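## Task

Remove the screw cap from tube 2 and lay it opening-down and level in cap nest 2. Press the blue CYCLE key and keep the cap sitting in its nest until the green lamp lights (the aspirate step happens just once). Then screw that cap back onto tube 2 until it will turn no further. Make sure the caps on tubes 1, 3 and 4, which stay on their tubes, are tight, and fully tighten any that is loose. Everything must stay in place without the robot holding it. Release, move away (resting on READY or its housing still counts as away), then press the green READY key so that it goes down to end the job. Do not press READY unless every step was done correctly.

## Robot and tools

Robot: a single five-joint xArm with a two-finger gripper. The joints are waist, shoulder, elbow, wrist pitch and wrist roll. The waist turns the whole arm about a vertical axis at the base (angle increasing = counterclockwise from above). Shoulder, elbow and wrist pitch bend the arm within one vertical plane through that axis. Wrist roll spins the gripper about the finger direction. So the hand can tilt toward or away from the base but never sideways; to unscrew or screw a cap, the fingers point down and wrist roll does the twisting.

Workspace: the decapping station holds tubes 1 to 4, numbered left to right as seen from the arm's base. A cap tray has nests 1 to 4 in the same order plus two lamps: amber while aspiration runs, green when it has finished. CYCLE (blue) and READY (green) keys share one housing; a key must be pushed down until it switches.

Frame: the scene frame has its origin on the table surface right under the base, +z up, +y to the left when facing along +x. The base may sit slightly tilted. end_effector_position (metres) and end_effector_quat_wxyz describe the pinch point, which is between the closed finger pads, about 2 cm short of the fingertips; closing the fingers pushes the tips roughly 10 mm further along the gripper's +z (finger) axis. The fingers open and close along the gripper's y axis. Reported hand position may be a bit off, more so when the arm is stretched far.

Tool execute_actions, argument actions: a list with zero or one entry. Empty list: just report the current state. A wait: {"steps": N}, N up to 300 control steps (each 1/30 s), counted from the previous result. A motion: {"rows": [...], "steps": N} with 1 to 15 rows and N up to 15 (default 15). Each row is one list of 6 numbers for the one arm, in this order: waist, shoulder, elbow, wrist pitch, wrist roll, then gripper opening. The first five are absolute joint target angles in radians, the same quantities printed in Joint positions, not offsets. Stated ranges: waist -6.283 to 6.283, shoulder -2.059 to 2.094, elbow -3.927 to 0.192, wrist pitch -1.693 to 3.142, wrist roll -6.283 to 6.283. A target more than 0.010 rad beyond a range end, and further out than the current angle, gets the call refused; real ends may differ by up to 0.010 rad, and overshooting targets are clipped, reported as "joint sent to its limit". The sixth number is the absolute gripper command from -1 (closed) to +1 (fully open, pad gap 0.084 m). One row is applied per step; if fewer rows than steps, the last row repeats. Optional pictures (boolean) controls whether camera images come back; they do by default.

Motion limits: joint targets move at most 3.14 rad/s, ramping up over 0.16 s, all joints synchronised. Each step a target is kept within 0.623 rad of the measured angle, and targets that would move the hand more than 70 mm from where it is are scaled back. Between calls the arm keeps heading to the last row sent until it nearly stops or a step is HELD.

Result lines: Joint positions and Joint velocities list the five joints (rad, rad/s) then the pad gap (m, m/s). grip_measured is the measured opening on the same -1..1 scale as the command; to keep hold of something, command a value clearly below grip_measured (lower squeezes harder, about 24 N per pad max). HELD marks steps where your row was partly or fully not sent. "joint command not followed" means the clearance check altered or blocked targets (mounting blocks and posts count as arm). MOTOR HOT appears from 65 °C; at 80 °C an OVER-TEMPERATURE FAULT brakes the arm until it cools, so avoid long loaded holds.

Torque fault: if contact torque reaches a joint's load limit (waist 45, shoulder 45, elbow 27, wrist pitch 18, wrist roll 18 N m, held weight included), the arm stops, backs that joint off slightly, pauses 10 s and drops the rest of the call. Screw with moderate effort and stop turning when the cap stops.

zoom_image: camera (cam_head_left, cam_head_right, cam_high, cam_low, cam_wrist) and region [x0, y0, x1, y1] in pixels of that camera's last image, origin top-left, at most 504 by 504. All cameras are 896x504; calibration is supplied and is slightly approximate.

read_manual (section "licences") returns only licence text. finished_scene with scene (1 or 2) ends that scene irreversibly and reports success.

Avoid: dropping caps, knocking anything off the table, slamming or pushing hard, fast crushing closes, and loose objects that might be nudged by occasional outside pushes.

Each tool is called after "Request:" as name([rows], argument=value, ...), one row to a line, values as JSON.

## Session

Request:
execute_actions(actions=[])

Scene clock: 0.00 s of 10000.00 s.
end_effector_position=(+0.0170, +0.2944, +0.2487) grip_measured=+1.00 end_effector_quat_wxyz=(+0.510, +0.837, -0.182, +0.082) end_effector_velocity=(+0.000, +0.000, -0.000) end_effector_angular_velocity=(+0.000, +0.001, -0.001)
Joint positions: [ 1.567  0.345 -1.364  2.098  1.96   0.084]
Joint velocities: [-0.002  0.001  0.    -0.001 -0.001 -0.   ]
Motor temperatures (°C, as the motors report them): [31 30 33 32 31]
camera_calibration (this result's frames):
cam_wrist: T_world_to_cam=[[-0.409447, -0.418224, 0.810828, -0.0398264], [-0.911627, 0.222531, -0.345566, 0.105324], [-0.0359104, -0.880663, -0.472379, 0.506828], [0, 0, 0, 1]] pos_world=[0.0979098, 0.406251, 0.308104]

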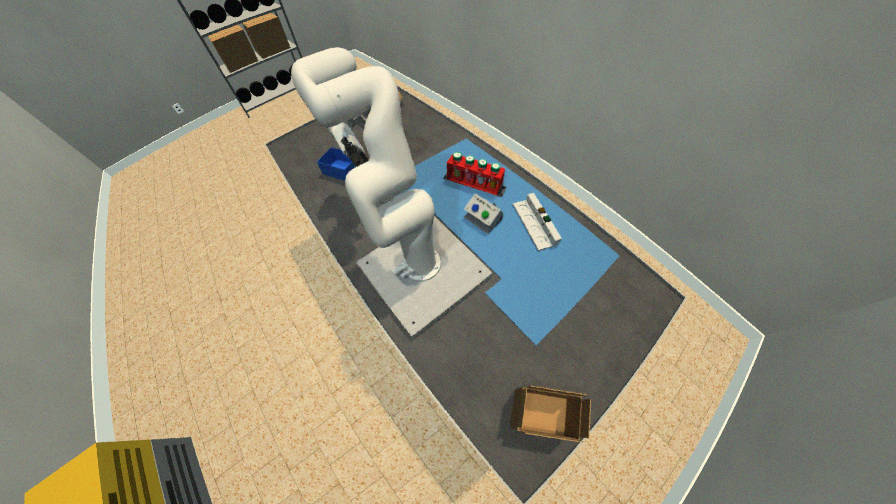

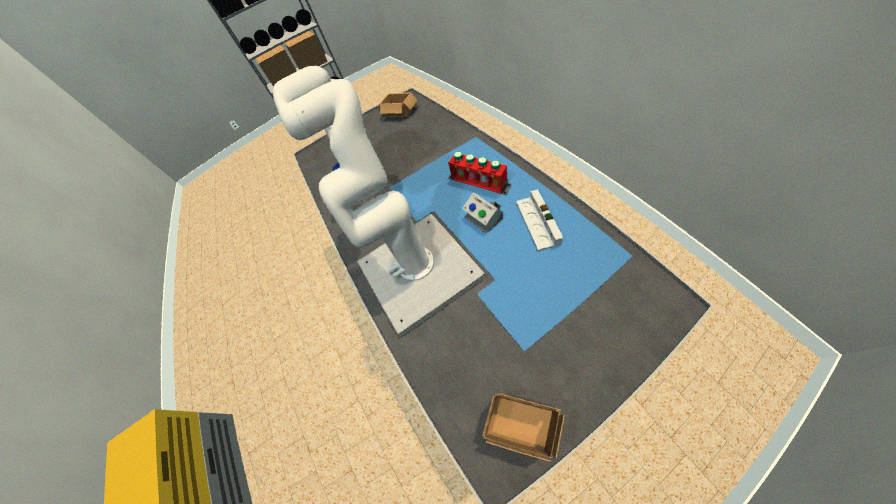

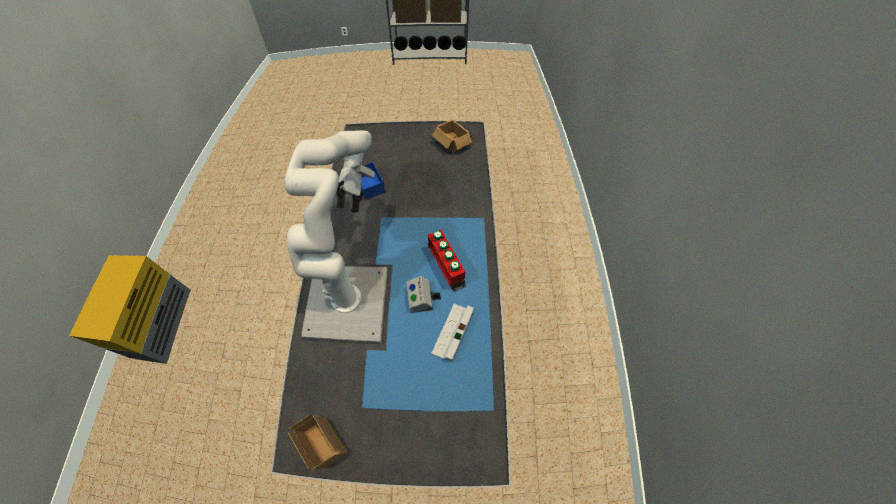

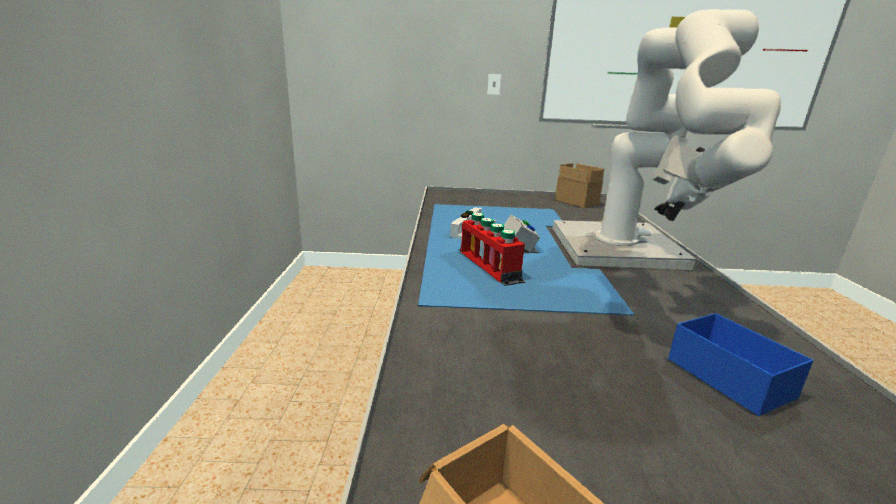

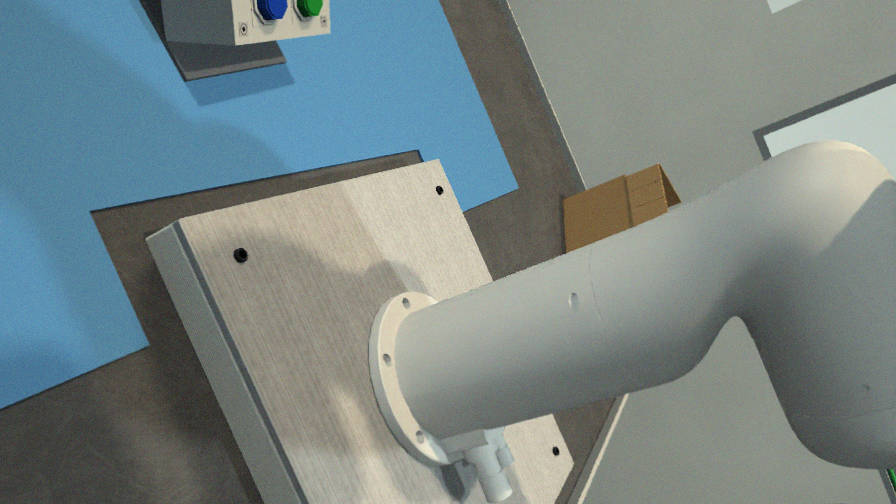

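Request:
execute_actions([
  {"rows":[[1.2,-0.1,-1.0,1.15,1.8,0.12]],"steps":15},
], pictures=false)

Request:
execute_actions([
  {"rows":[[0.58,-0.12,-0.92,1.025,1.77,0.12]],"steps":15},
], pictures=false)

Request:
execute_actions([
  {"rows":[[0.58,-0.12,-0.92,1.025,1.77,0.12]],"steps":10},
])

Scene clock: 7.40 s of 10000.00 s.
end_effector_position=(+0.1304, +0.3609, +0.2271) grip_measured=+0.11 end_effector_quat_wxyz=(+0.166, +0.942, -0.292, -0.012) end_effector_velocity=(+0.285, +0.244, +0.045) end_effector_angular_velocity=(+1.762, -0.556, -0.305)
Joint positions: [ 1.273 -0.011 -1.073  1.407  1.832  0.049]
Joint velocities: [-0.489 -0.597  0.493 -1.746 -0.216 -0.   ]
Motor temperatures (°C, as the motors report them): [31 30 34 32 31]
Steps of this call (steps 1 to 207: nothing new was sent; steps 208 to 222: all 15 steps of this action). Readings (joint positions):
208: [1.567 0.345 -1.364 2.097 1.960]
209: [1.565 0.343 -1.362 2.093 1.959]
211: [1.544 0.316 -1.336 2.050 1.948]
215: [1.416 0.163 -1.217 1.830 1.895]
222: the state above

Scene clock: 7.90 s of 10000.00 s.
end_effector_position=(+0.2890, +0.3119, +0.2271) grip_measured=+0.11 end_effector_quat_wxyz=(+0.041, +0.885, -0.463, -0.014) end_effector_velocity=(+0.288, -0.220, -0.008) end_effector_angular_velocity=(+0.179, -0.175, -0.795)
Joint positions: [ 0.869 -0.09  -0.972  1.134  1.791  0.049]
Joint velocities: [-0.854 -0.087  0.154 -0.322 -0.06  -0.   ]
Motor temperatures (°C, as the motors report them): [31 30 34 32 31]
Steps of this call (steps 1 to 15: all 15 steps of this action). Readings (joint positions):
1: [1.257 -0.031 -1.057 1.350 1.825]
2: [1.240 -0.048 -1.043 1.299 1.819]
4: [1.190 -0.063 -1.031 1.236 1.813]
8: [1.070 -0.069 -1.008 1.212 1.805]
15: the state above

Scene clock: 8.23 s of 10000.00 s.
end_effector_position=(+0.3676, +0.2329, +0.2258) grip_measured=+0.11 end_effector_quat_wxyz=(+0.004, +0.823, -0.567, -0.003) end_effector_velocity=(+0.097, -0.128, -0.001) end_effector_angular_velocity=(+0.053, -0.094, -0.344)
Joint positions: [ 0.609 -0.117 -0.925  1.037  1.772  0.049]
Joint velocities: [-0.371 -0.038  0.068 -0.138 -0.027 -0.   ]
Motor temperatures (°C, as the motors report them): [31 30 34 32 31]
Steps of this call (steps 1 to 10: all 10 steps of this action). Readings (joint positions):
1: [0.841 -0.093 -0.967 1.124 1.789]
2: [0.813 -0.096 -0.962 1.113 1.787]
4: [0.756 -0.102 -0.952 1.091 1.783]
8: [0.646 -0.113 -0.932 1.050 1.775]
10: the state above
camera_calibration (this result's frames):
cam_wrist: T_world_to_cam=[[-0.942332, -0.334679, -0.00104286, 0.456403], [-0.334657, 0.942297, -0.00905167, -0.0249969], [0.00401209, -0.00818067, -0.999958, 0.355729], [0, 0, 0, 1]] pos_world=[0.42029, 0.179213, 0.355964]

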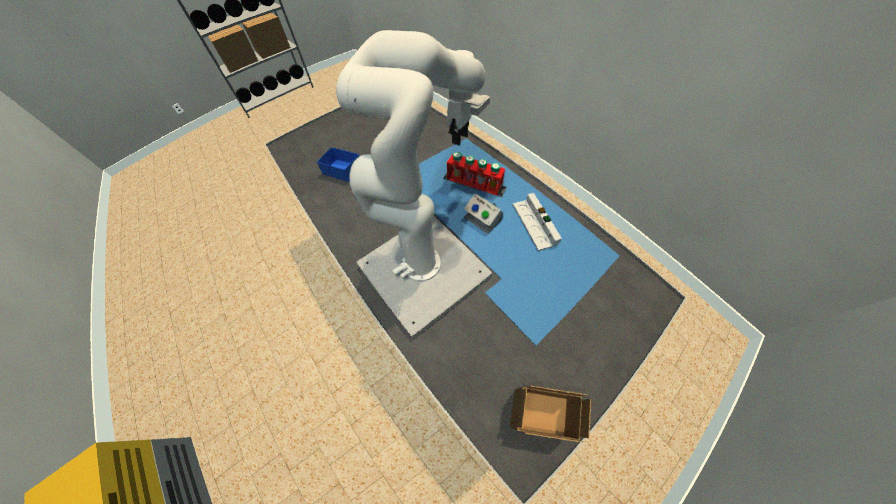

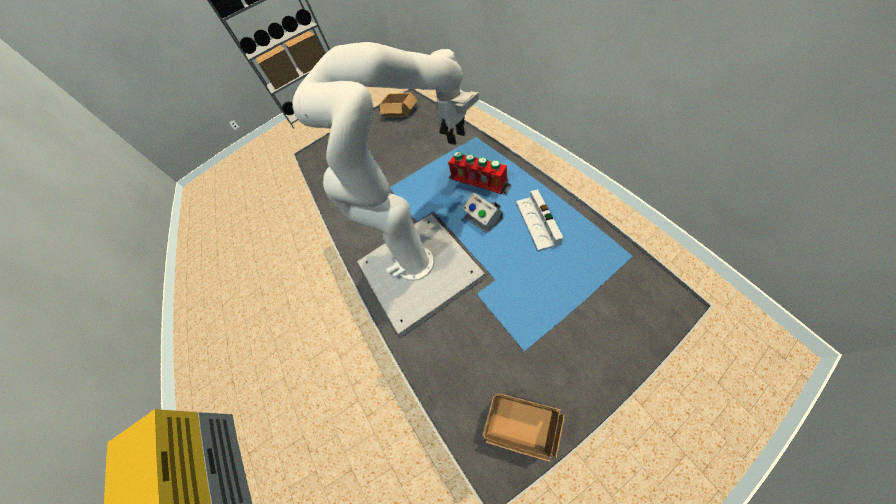

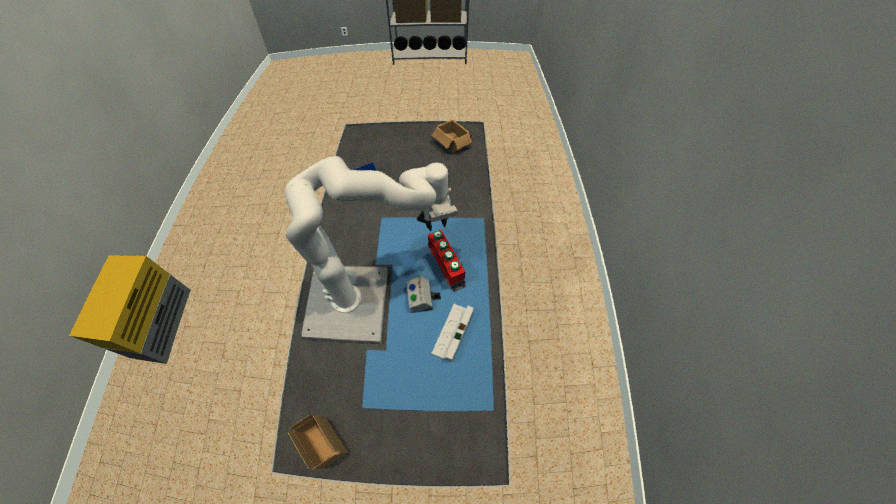

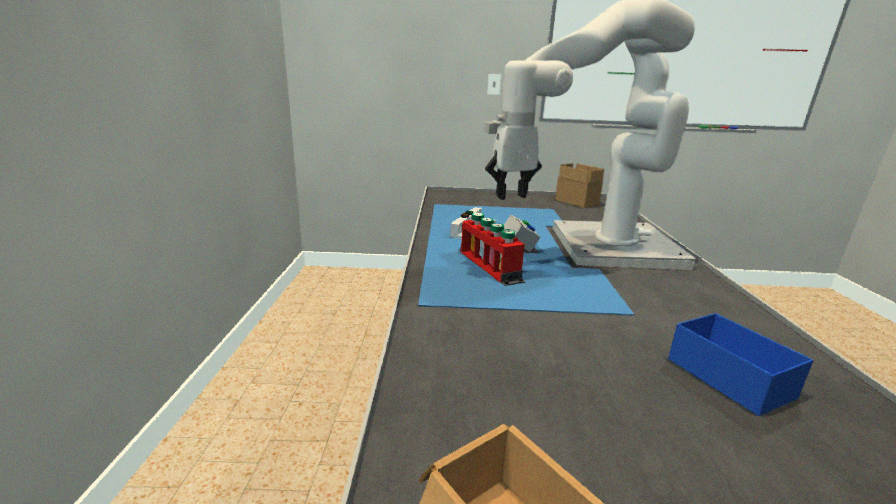

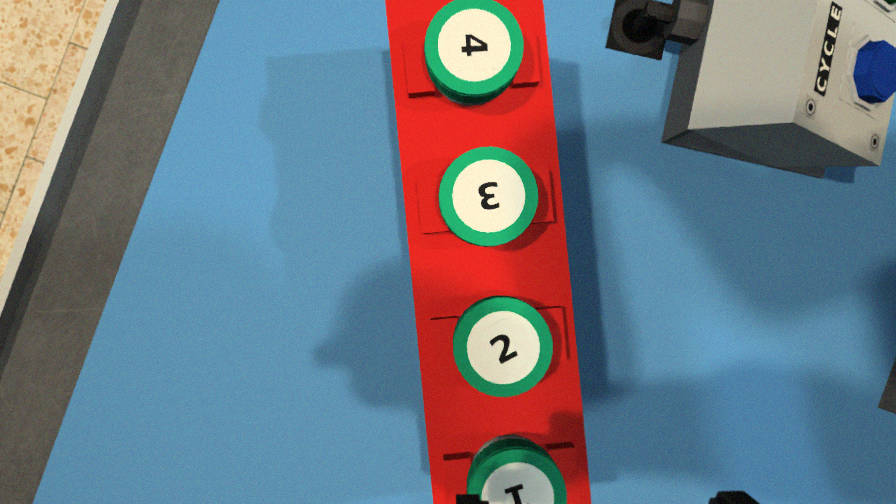

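Request:
execute_actions(actions=[])

Scene clock: 9.30 s of 10000.00 s.
end_effector_position=(+0.3753, +0.2230, +0.2258) grip_measured=+0.11 end_effector_quat_wxyz=(+0.000, +0.816, -0.578, -0.001) end_effector_velocity=(-0.000, -0.000, -0.000) end_effector_angular_velocity=(+0.000, -0.000, +0.000)
Joint positions: [ 0.58  -0.12  -0.92   1.025  1.77   0.049]
Joint velocities: [ 0.    -0.     0.001 -0.001  0.    -0.   ]
Motor temperatures (°C, as the motors report them): [31 30 34 32 31]
Steps of this call (steps 1 to 30: the robot went on to your last target; steps 31 to 32: nothing new was sent). Readings (joint positions):
1: [0.599 -0.118 -0.924 1.033 1.772]
2: [0.593 -0.119 -0.922 1.031 1.771]
4: [0.587 -0.119 -0.921 1.028 1.770]
8: [0.582 -0.120 -0.920 1.026 1.770]
32: the state above
The arm was judged still, so your last target was given up. Only a new action makes it travel on or press farther. Fingers that are still opening or closing keep moving.
camera_calibration (this result's frames):
cam_wrist: T_world_to_cam=[[-0.950857, -0.30945, -0.0105333, 0.459968], [-0.309385, 0.950908, -0.00735067, -0.0248148], [0.0122908, -0.0037306, -0.999918, 0.351513], [0, 0, 0, 1]] pos_world=[0.425367, 0.167245, 0.356147]

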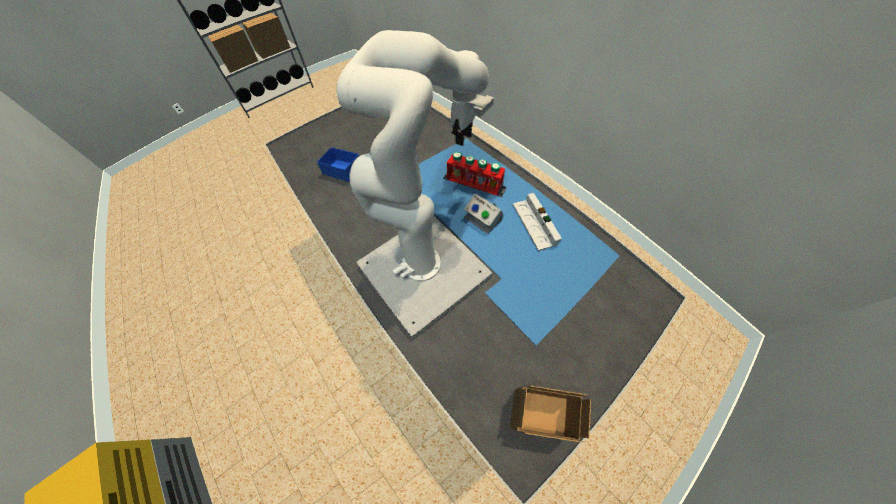

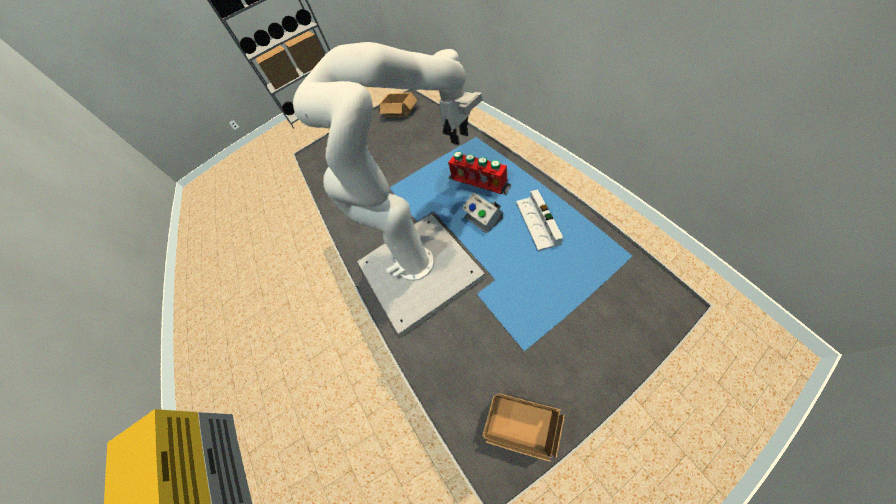

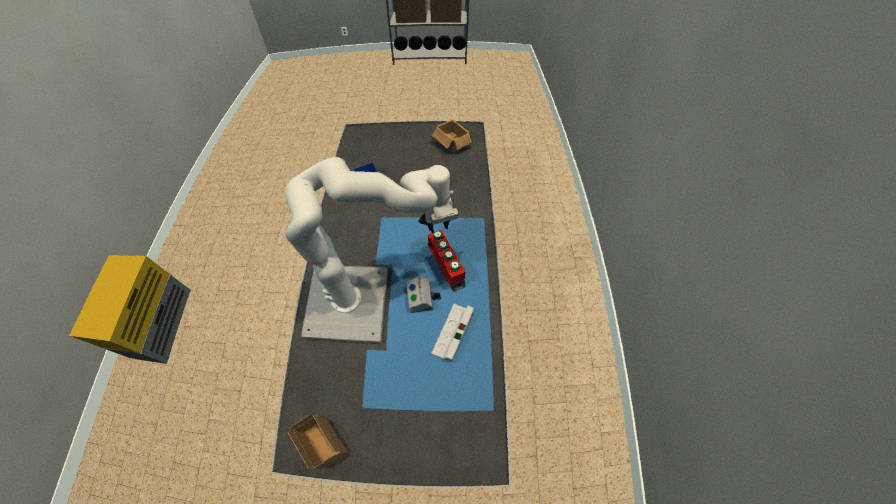

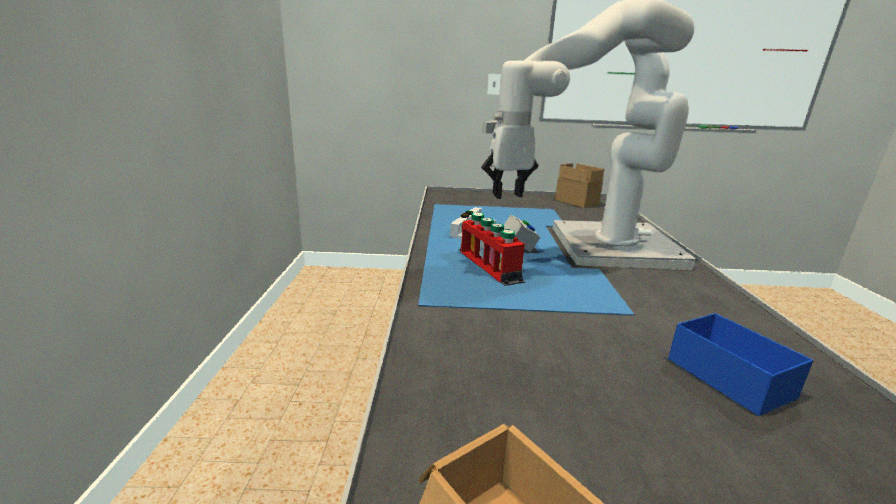

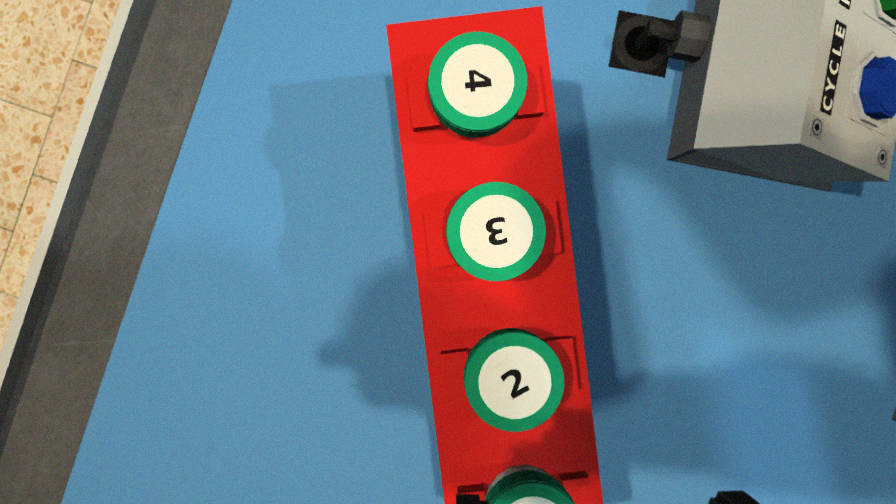

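Request:
execute_actions([
  {"rows":[[0.5025,-0.043,-0.857,0.887,1.59,0.12]],"steps":15},
], pictures=false)

Request:
execute_actions([
  {"rows":[[0.5025,0.02,-0.828,0.795,1.59,0.12]],"steps":12},
])

Scene clock: 20.83 s of 10000.00 s.
end_effector_position=(+0.3940, +0.1953, +0.1787) grip_measured=+0.11 end_effector_quat_wxyz=(+0.000, +0.844, -0.536, -0.000) end_effector_velocity=(+0.001, -0.002, -0.005) end_effector_angular_velocity=(+0.001, -0.001, +0.015)
Joint positions: [ 0.504 -0.044 -0.858  0.888  1.592  0.049]
Joint velocities: [-0.006  0.007  0.009 -0.018 -0.021 -0.   ]
Motor temperatures (°C, as the motors report them): [31 30 35 32 31]
Steps of this call (steps 1 to 331: nothing new was sent; steps 332 to 346: all 15 steps of this action). Readings (joint positions):
332: [0.580 -0.120 -0.920 1.025 1.770]
333: [0.579 -0.119 -0.919 1.022 1.766]
335: [0.563 -0.105 -0.908 0.990 1.726]
339: [0.514 -0.053 -0.864 0.913 1.622]
346: the state above

Scene clock: 21.23 s of 10000.00 s.
end_effector_position=(+0.3958, +0.1957, +0.1469) grip_measured=+0.11 end_effector_quat_wxyz=(+0.001, +0.844, -0.536, -0.001) end_effector_velocity=(+0.008, +0.003, -0.000) end_effector_angular_velocity=(+0.012, -0.025, -0.001)
Joint positions: [ 0.503  0.018 -0.829  0.798  1.59   0.049]
Joint velocities: [-0.001  0.009 -0.003 -0.035 -0.    -0.   ]
Motor temperatures (°C, as the motors report them): [31 30 35 32 31]
Steps of this call (steps 1 to 12: all 12 steps of this action). Readings (joint positions):
1: [0.503 -0.044 -0.858 0.888 1.591]
2: [0.503 -0.042 -0.857 0.884 1.591]
4: [0.503 -0.024 -0.850 0.853 1.590]
8: [0.503 0.014 -0.829 0.809 1.590]
12: the state above
camera_calibration (this result's frames):
cam_wrist: T_world_to_cam=[[-0.914193, -0.405179, -0.00899377, 0.474185], [-0.405111, 0.914228, -0.00848156, 0.0520909], [0.0116589, -0.00411031, -0.999924, 0.272611], [0, 0, 0, 1]] pos_world=[0.451421, 0.145627, 0.277297]

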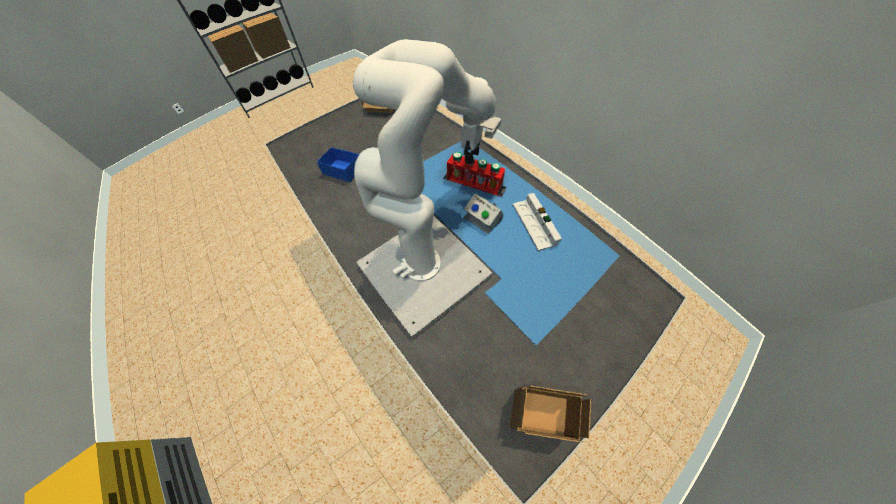

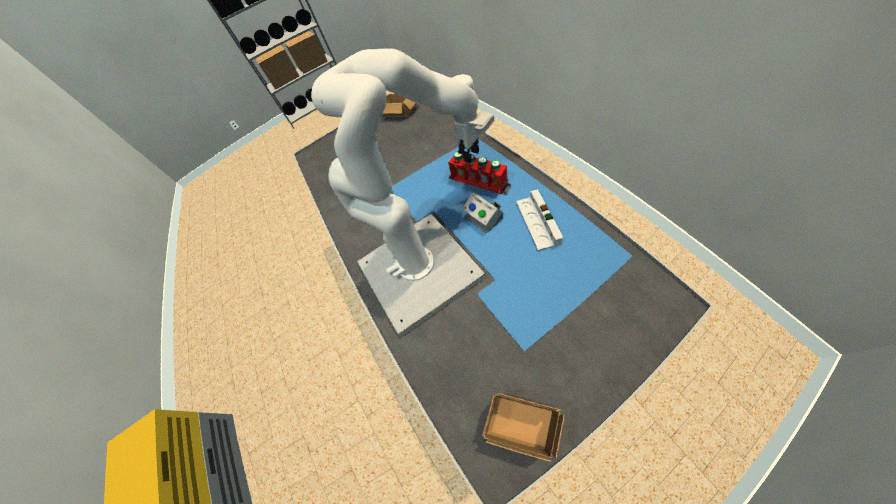

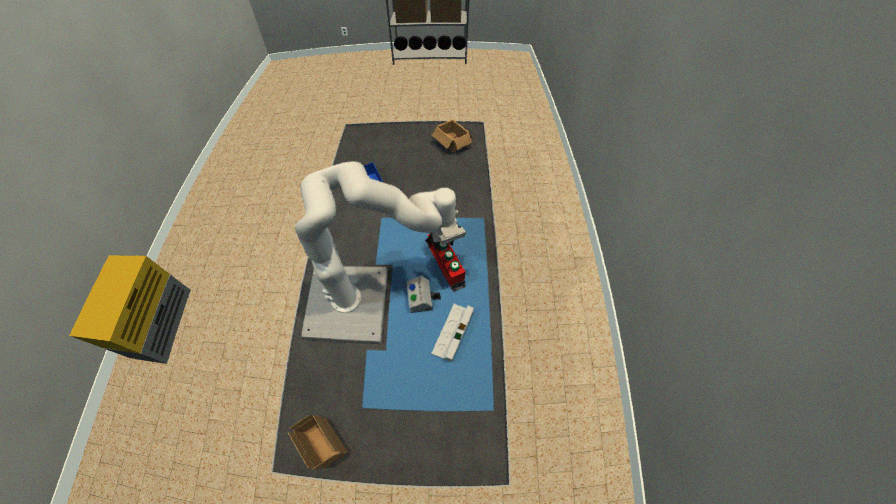

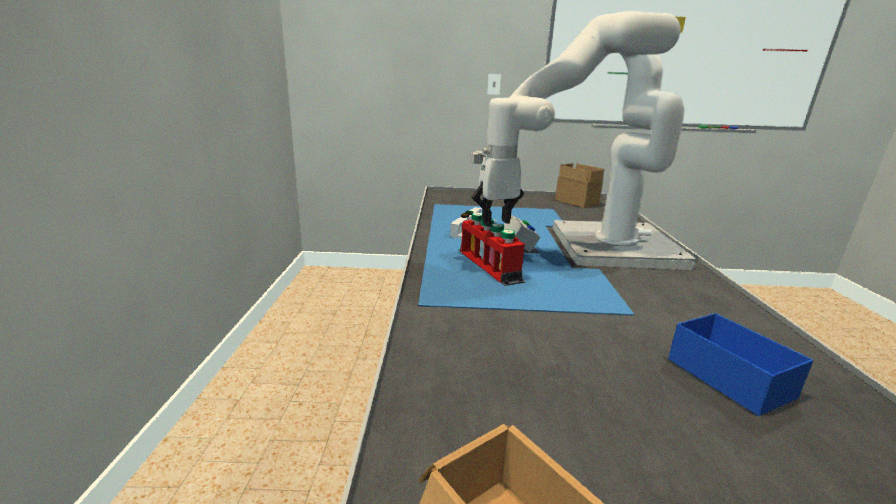

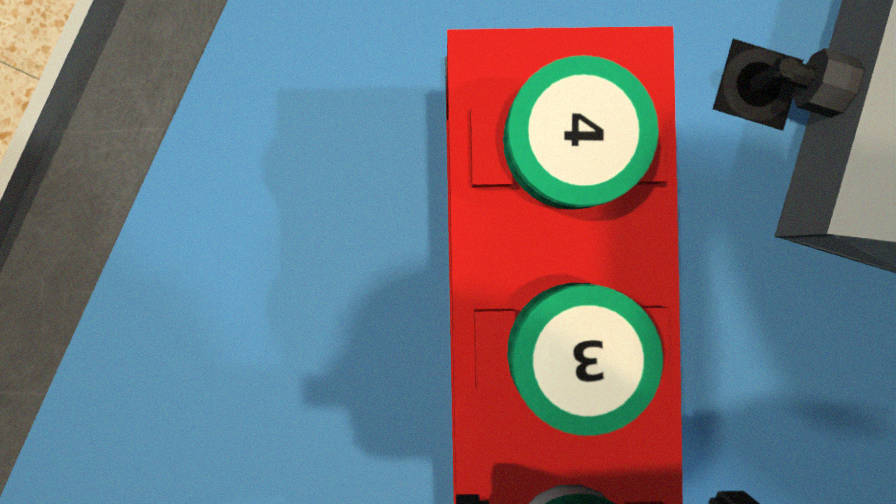

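Request:
execute_actions([
  {"rows":[[0.5025,0.0515,-0.814,0.7474,1.59,0.12],[0.5025,0.0515,-0.814,0.7474,1.59,0.12],[0.5025,0.0515,-0.814,0.7474,1.59,0.12],[0.5025,0.0515,-0.814,0.7474,1.59,0.12],[0.5025,0.0515,-0.814,0.7474,1.59,0.12],[0.5025,0.0515,-0.814,0.7474,1.59,0.12],[0.5025,0.0515,-0.814,0.7474,1.59,0.12],[0.5025,0.0515,-0.814,0.7474,1.59,-0.1],[0.5025,0.0515,-0.814,0.7474,1.59,-0.25],[0.5025,0.0515,-0.814,0.7474,1.59,-0.4],[0.5025,0.0515,-0.814,0.7474,1.59,-0.6],[0.5025,0.0515,-0.814,0.7474,1.59,-0.9]],"steps":15},
], pictures=false)

Request:
execute_actions([
  {"rows":[[0.5025,0.050,-0.8147,0.7495,-1.0,-0.9]],"steps":15},
], pictures=false)

Request:
execute_actions([
  {"rows":[[0.5025,0.048,-0.8156,0.7525,-3,-0.9]],"steps":15},
], pictures=false)

Request:
execute_actions([
  {"rows":[[0.5025,0.046,-0.8165,0.7555,-4,-0.9]],"steps":15},
], pictures=false)

Request:
execute_actions([
  {"rows":[[0.5025,0.044,-0.8174,0.7585,-5.5,-0.9]],"steps":15},
], pictures=false)

Request:
execute_actions([
  {"rows":[[0.5025,0.042,-0.8183,0.7615,-6.1,-0.9]],"steps":15},
], pictures=false)

Request:
execute_actions([
  {"rows":[[0.5025,0.038,-0.82,0.767,-6.1,-0.9],[0.5025,0.038,-0.82,0.767,-6.1,-0.9],[0.5025,0.038,-0.82,0.767,-6.1,-0.9],[0.5025,0.038,-0.82,0.767,-6.1,-0.9],[0.5025,0.038,-0.82,0.767,-6.1,-0.9],[0.5025,0.038,-0.82,0.767,-6.1,-0.9],[0.5025,0.015,-0.830,0.80,-6.1,-0.9]],"steps":15},
])

Scene clock: 30.90 s of 10000.00 s.
end_effector_position=(+0.3964, +0.1960, +0.1311) grip_measured=-0.25 end_effector_quat_wxyz=(+0.000, +0.844, -0.536, -0.000) end_effector_velocity=(-0.000, +0.001, -0.000) end_effector_angular_velocity=(+0.001, -0.001, +0.002)
Joint positions: [ 0.502  0.051 -0.814  0.748  1.59   0.033]
Joint velocities: [ 0.001  0.     0.001 -0.002 -0.     0.   ]
Motor temperatures (°C, as the motors report them): [31 30 36 32 31]
Steps of this call (steps 1 to 15: the robot went on to your last target; steps 16 to 275: nothing new was sent; steps 276 to 290: all 15 steps of this action). Readings (joint positions):
276: [0.502 0.020 -0.828 0.795 1.590]
277: [0.503 0.021 -0.827 0.792 1.590]
279: [0.503 0.033 -0.823 0.774 1.590]
283: [0.502 0.049 -0.814 0.754 1.590]
290: the state above

Scene clock: 31.40 s of 10000.00 s.
end_effector_position=(+0.4002, +0.1998, +0.1353) grip_measured=-0.25 end_effector_quat_wxyz=(-0.004, +0.996, -0.090, +0.006) end_effector_velocity=(+0.012, +0.014, +0.017) end_effector_angular_velocity=(-0.008, -0.073, +2.625)
Joint positions: [ 0.506  0.048 -0.822  0.743  0.643  0.033]
Joint velocities: [ 0.016 -0.02  -0.017 -0.024 -2.61  -0.005]
Motor temperatures (°C, as the motors report them): [31 30 36 32 31]
Steps of this call (steps 1 to 15: all 15 steps of this action). Readings (joint positions):
1: [0.502 0.051 -0.814 0.748 1.590]
2: [0.502 0.051 -0.814 0.748 1.586]
4: [0.502 0.051 -0.815 0.747 1.543]
8: [0.503 0.052 -0.817 0.744 1.266]
15: the state above

Scene clock: 31.90 s of 10000.00 s.
end_effector_position=(+0.3900, +0.1944, +0.1273) grip_measured=-0.25 end_effector_quat_wxyz=(-0.001, +0.844, +0.537, -0.010) end_effector_velocity=(+0.022, -0.010, +0.013) end_effector_angular_velocity=(+0.062, -0.013, +2.567)
Joint positions: [ 0.506  0.051 -0.806  0.759 -0.671  0.033]
Joint velocities: [-0.043 -0.005 -0.028 -0.005 -2.61   0.   ]
Motor temperatures (°C, as the motors report them): [31 30 36 32 31]
Steps of this call (steps 1 to 15: all 15 steps of this action). Readings (joint positions):
1: [0.507 0.048 -0.822 0.742 0.556]
2: [0.508 0.047 -0.823 0.741 0.469]
4: [0.509 0.047 -0.822 0.740 0.294]
8: [0.512 0.046 -0.816 0.748 -0.057]
15: the state above

Scene clock: 32.40 s of 10000.00 s.
end_effector_position=(+0.3994, +0.1966, +0.1354) grip_measured=-0.25 end_effector_quat_wxyz=(+0.003, +0.343, +0.939, +0.003) end_effector_velocity=(+0.008, +0.018, +0.016) end_effector_angular_velocity=(+0.002, -0.051, +2.641)
Joint positions: [ 0.501  0.046 -0.821  0.751 -1.984  0.033]
Joint velocities: [ 0.028 -0.015 -0.024 -0.008 -2.613 -0.   ]
Motor temperatures (°C, as the motors report them): [31 30 36 32 31]
Steps of this call (steps 1 to 15: all 15 steps of this action). Readings (joint positions):
1: [0.504 0.050 -0.807 0.759 -0.758]
2: [0.503 0.051 -0.808 0.758 -0.846]
4: [0.500 0.051 -0.809 0.756 -1.021]
8: [0.498 0.051 -0.813 0.753 -1.371]
15: the state above

Scene clock: 32.90 s of 10000.00 s.
end_effector_position=(+0.3946, +0.1993, +0.1351) grip_measured=-0.11 end_effector_quat_wxyz=(+0.000, -0.307, +0.952, +0.000) end_effector_velocity=(-0.015, -0.014, -0.002) end_effector_angular_velocity=(-0.027, +0.049, +2.605)
Joint positions: [ 0.511  0.041 -0.816  0.759 -3.298  0.039]
Joint velocities: [-0.012 -0.02   0.018  0.059 -2.617  0.006]
Motor temperatures (°C, as the motors report them): [31 30 36 32 31]
Steps of this call (steps 1 to 15: all 15 steps of this action). Readings (joint positions):
1: [0.502 0.045 -0.822 0.751 -2.072]
2: [0.503 0.045 -0.822 0.751 -2.159]
4: [0.504 0.044 -0.824 0.750 -2.334]
8: [0.508 0.042 -0.826 0.749 -2.684]
15: the state above

Scene clock: 33.40 s of 10000.00 s.
end_effector_position=(+0.3966, +0.1934, +0.1337) grip_measured=-0.25 end_effector_quat_wxyz=(+0.002, +0.820, -0.572, -0.001) end_effector_velocity=(+0.021, +0.014, +0.024) end_effector_angular_velocity=(+0.043, -0.064, +2.622)
Joint positions: [ 0.497  0.045 -0.817  0.761 -4.612  0.033]
Joint velocities: [ 0.009 -0.019 -0.038 -0.019 -2.614  0.   ]
Motor temperatures (°C, as the motors report them): [31 30 36 32 31]
Steps of this call (steps 1 to 15: all 15 steps of this action). Readings (joint positions):
1: [0.511 0.041 -0.816 0.760 -3.385]
2: [0.510 0.042 -0.814 0.762 -3.473]
4: [0.509 0.045 -0.808 0.765 -3.649]
8: [0.502 0.047 -0.809 0.764 -3.999]
15: the state above

Scene clock: 33.90 s of 10000.00 s.
end_effector_position=(+0.3971, +0.1960, +0.1485) grip_measured=-0.64 end_effector_quat_wxyz=(-0.001, +0.999, +0.038, +0.001) end_effector_velocity=(-0.028, -0.036, -0.002) end_effector_angular_velocity=(-0.057, +0.100, +1.946)
Joint positions: [ 0.502  0.016 -0.829  0.795 -5.901  0.016]
Joint velocities: [-0.045 -0.051  0.038  0.128 -1.991 -0.188]
Motor temperatures (°C, as the motors report them): [31 31 36 32 31]
Steps of this call (steps 1 to 15: all 15 steps of this action). Readings (joint positions):
1: [0.497 0.044 -0.818 0.760 -4.699]
2: [0.498 0.043 -0.819 0.760 -4.787]
4: [0.499 0.042 -0.821 0.759 -4.962]
8: [0.503 0.038 -0.825 0.761 -5.312]
15: the state above
camera_calibration (this result's frames):
cam_wrist: T_world_to_cam=[[0.0533933, -0.998489, -0.0130027, 0.208149], [-0.998515, -0.0532446, -0.0115224, 0.478071], [0.0108127, 0.0135986, -0.999849, 0.270986], [0, 0, 0, 1]] pos_world=[0.463317, 0.229604, 0.27916]

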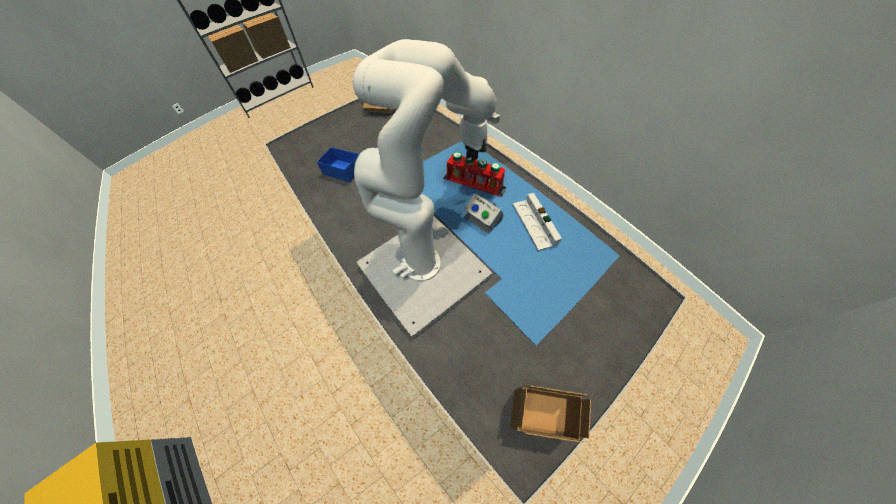

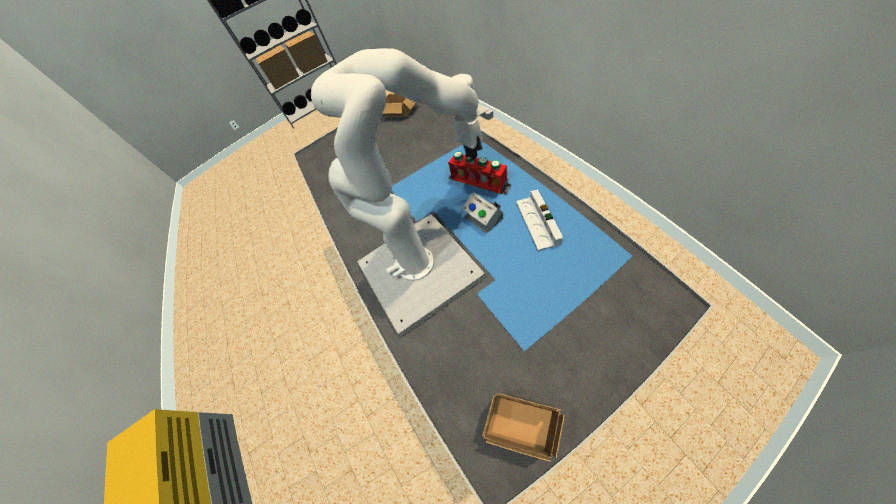

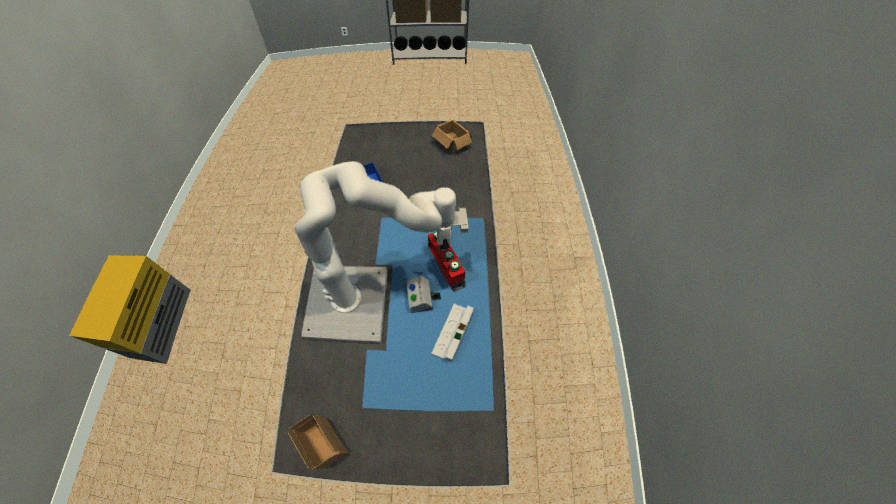

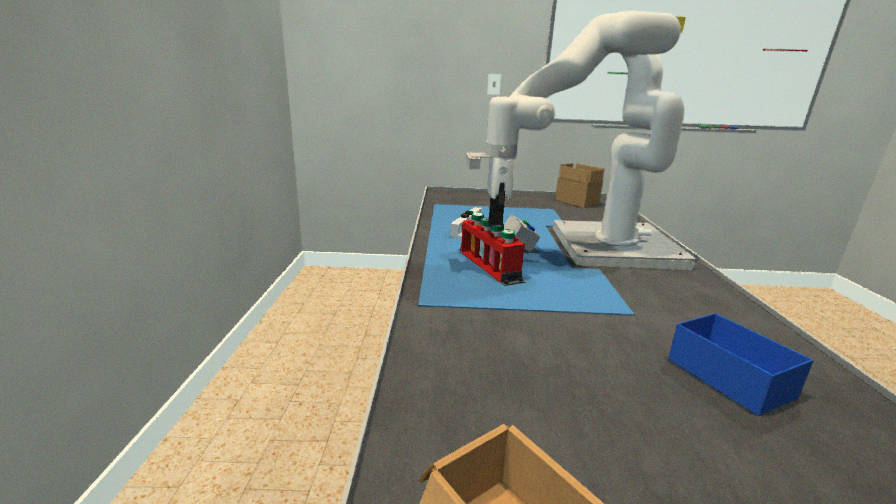

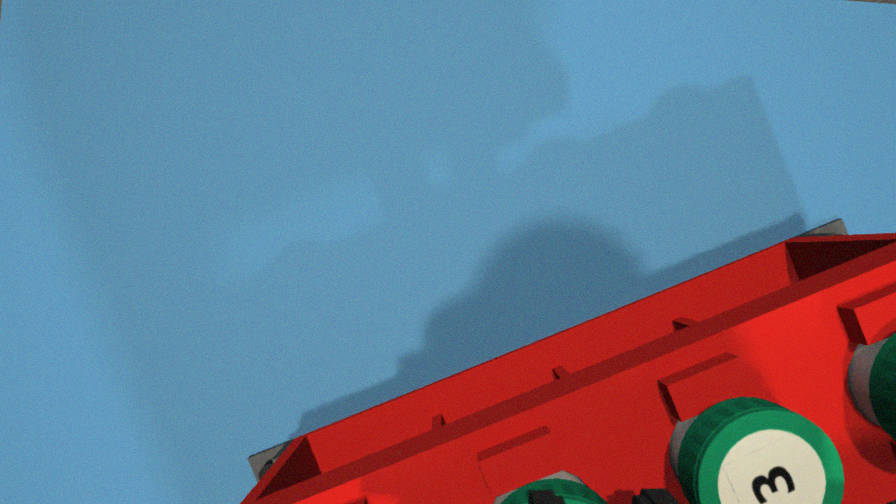

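Request:
execute_actions([
  {"rows":[[0.5025,-0.043,-0.857,0.887,-6.1,-0.9],[0.5025,-0.043,-0.857,0.887,-6.1,-0.9],[0.5025,-0.043,-0.857,0.887,-6.1,-0.9],[0.5025,-0.043,-0.857,0.887,-6.1,-0.9],[0.5025,-0.043,-0.857,0.887,-6.1,-0.9],[0.58,-0.12,-0.92,1.025,-4.51,0.12]],"steps":15},
], pictures=false)

Request:
execute_actions([
  {"rows":[[0.58,-0.12,-0.92,1.025,-4.51,0.12]],"steps":15},
])

Scene clock: 40.50 s of 10000.00 s.
end_effector_position=(+0.3816, +0.2161, +0.2137) grip_measured=+0.11 end_effector_quat_wxyz=(-0.001, +0.996, -0.087, +0.000) end_effector_velocity=(-0.051, +0.084, +0.142) end_effector_angular_velocity=(+0.025, -0.030, -2.465)
Joint positions: [ 0.559 -0.1   -0.904  0.987 -5.594  0.049]
Joint velocities: [ 0.226 -0.217 -0.184  0.36   2.691  0.002]
Motor temperatures (°C, as the motors report them): [31 30 35 32 31]
Steps of this call (steps 1 to 30: the robot went on to your last target; steps 31 to 183: nothing new was sent; steps 184 to 198: all 15 steps of this action). Readings (joint positions):
184: [0.503 0.015 -0.830 0.800 -6.100]
185: [0.503 0.014 -0.830 0.803 -6.100]
187: [0.503 -0.002 -0.835 0.833 -6.100]
191: [0.504 -0.039 -0.857 0.880 -6.082]
198: the state above

Scene clock: 41.00 s of 10000.00 s.
end_effector_position=(+0.3752, +0.2228, +0.2255) grip_measured=+0.11 end_effector_quat_wxyz=(+0.000, +0.824, -0.567, -0.001) end_effector_velocity=(+0.001, +0.001, +0.002) end_effector_angular_velocity=(+0.002, -0.004, -0.379)
Joint positions: [ 0.58  -0.12  -0.92   1.025 -4.541  0.049]
Joint velocities: [ 0.002 -0.002 -0.004  0.     0.381 -0.   ]
Motor temperatures (°C, as the motors report them): [31 30 36 32 31]
Steps of this call (steps 1 to 15: all 15 steps of this action). Readings (joint positions):
1: [0.566 -0.107 -0.909 0.998 -5.504]
2: [0.570 -0.111 -0.913 1.006 -5.416]
4: [0.576 -0.116 -0.917 1.016 -5.240]
8: [0.579 -0.119 -0.919 1.023 -4.891]
15: the state above
camera_calibration (this result's frames):
cam_wrist: T_world_to_cam=[[-0.94194, -0.335632, -0.0100423, 0.462265], [-0.335569, 0.941986, -0.00742939, -0.012849], [0.0119533, -0.00362814, -0.999922, 0.351357], [0, 0, 0, 1]] pos_world=[0.426914, 0.168529, 0.355877]

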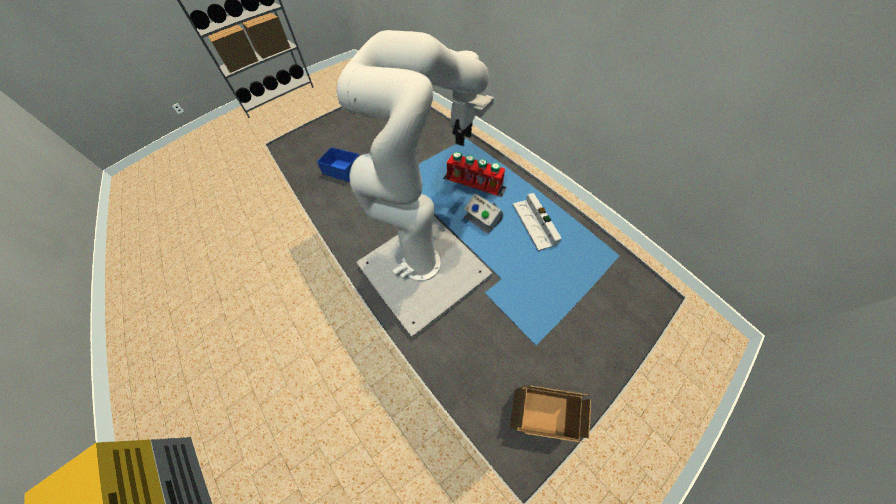

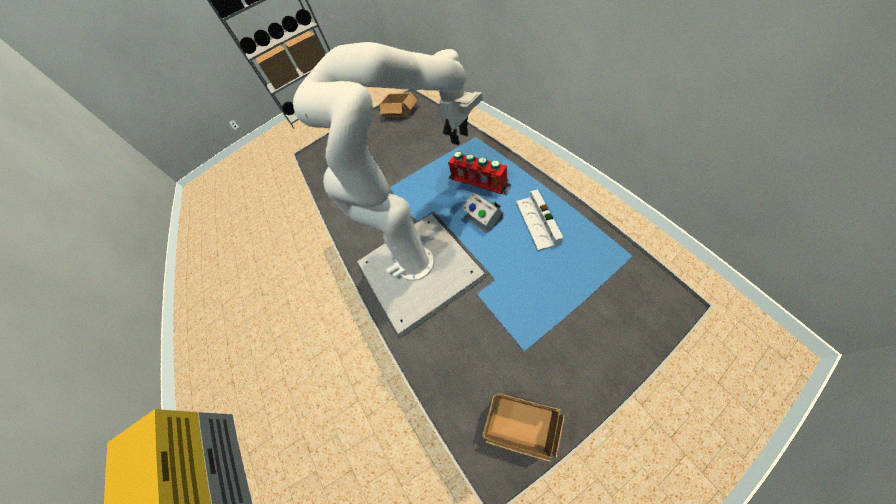

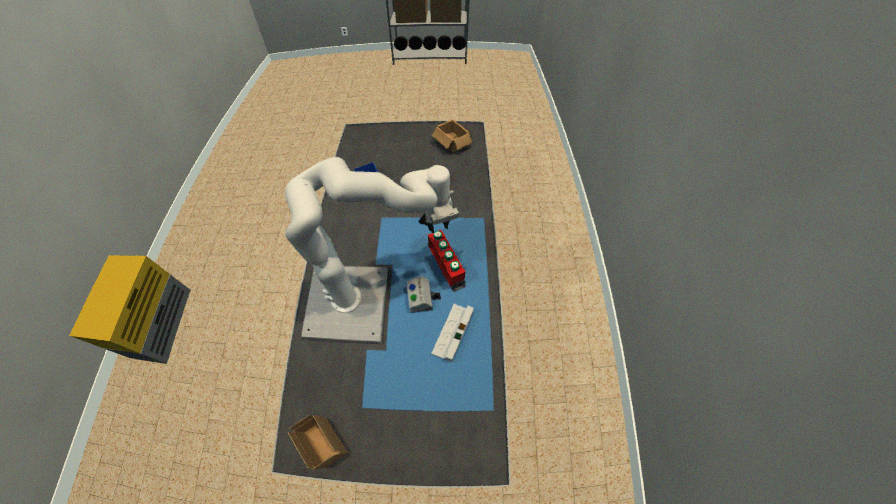

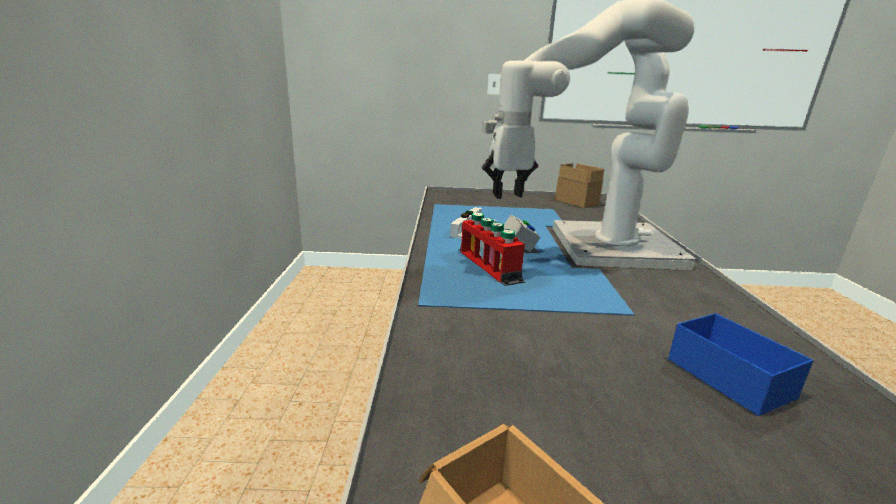

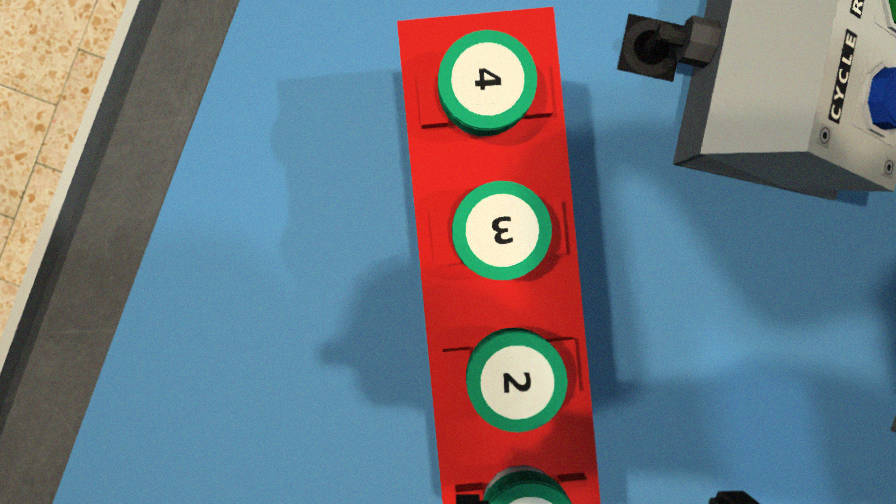

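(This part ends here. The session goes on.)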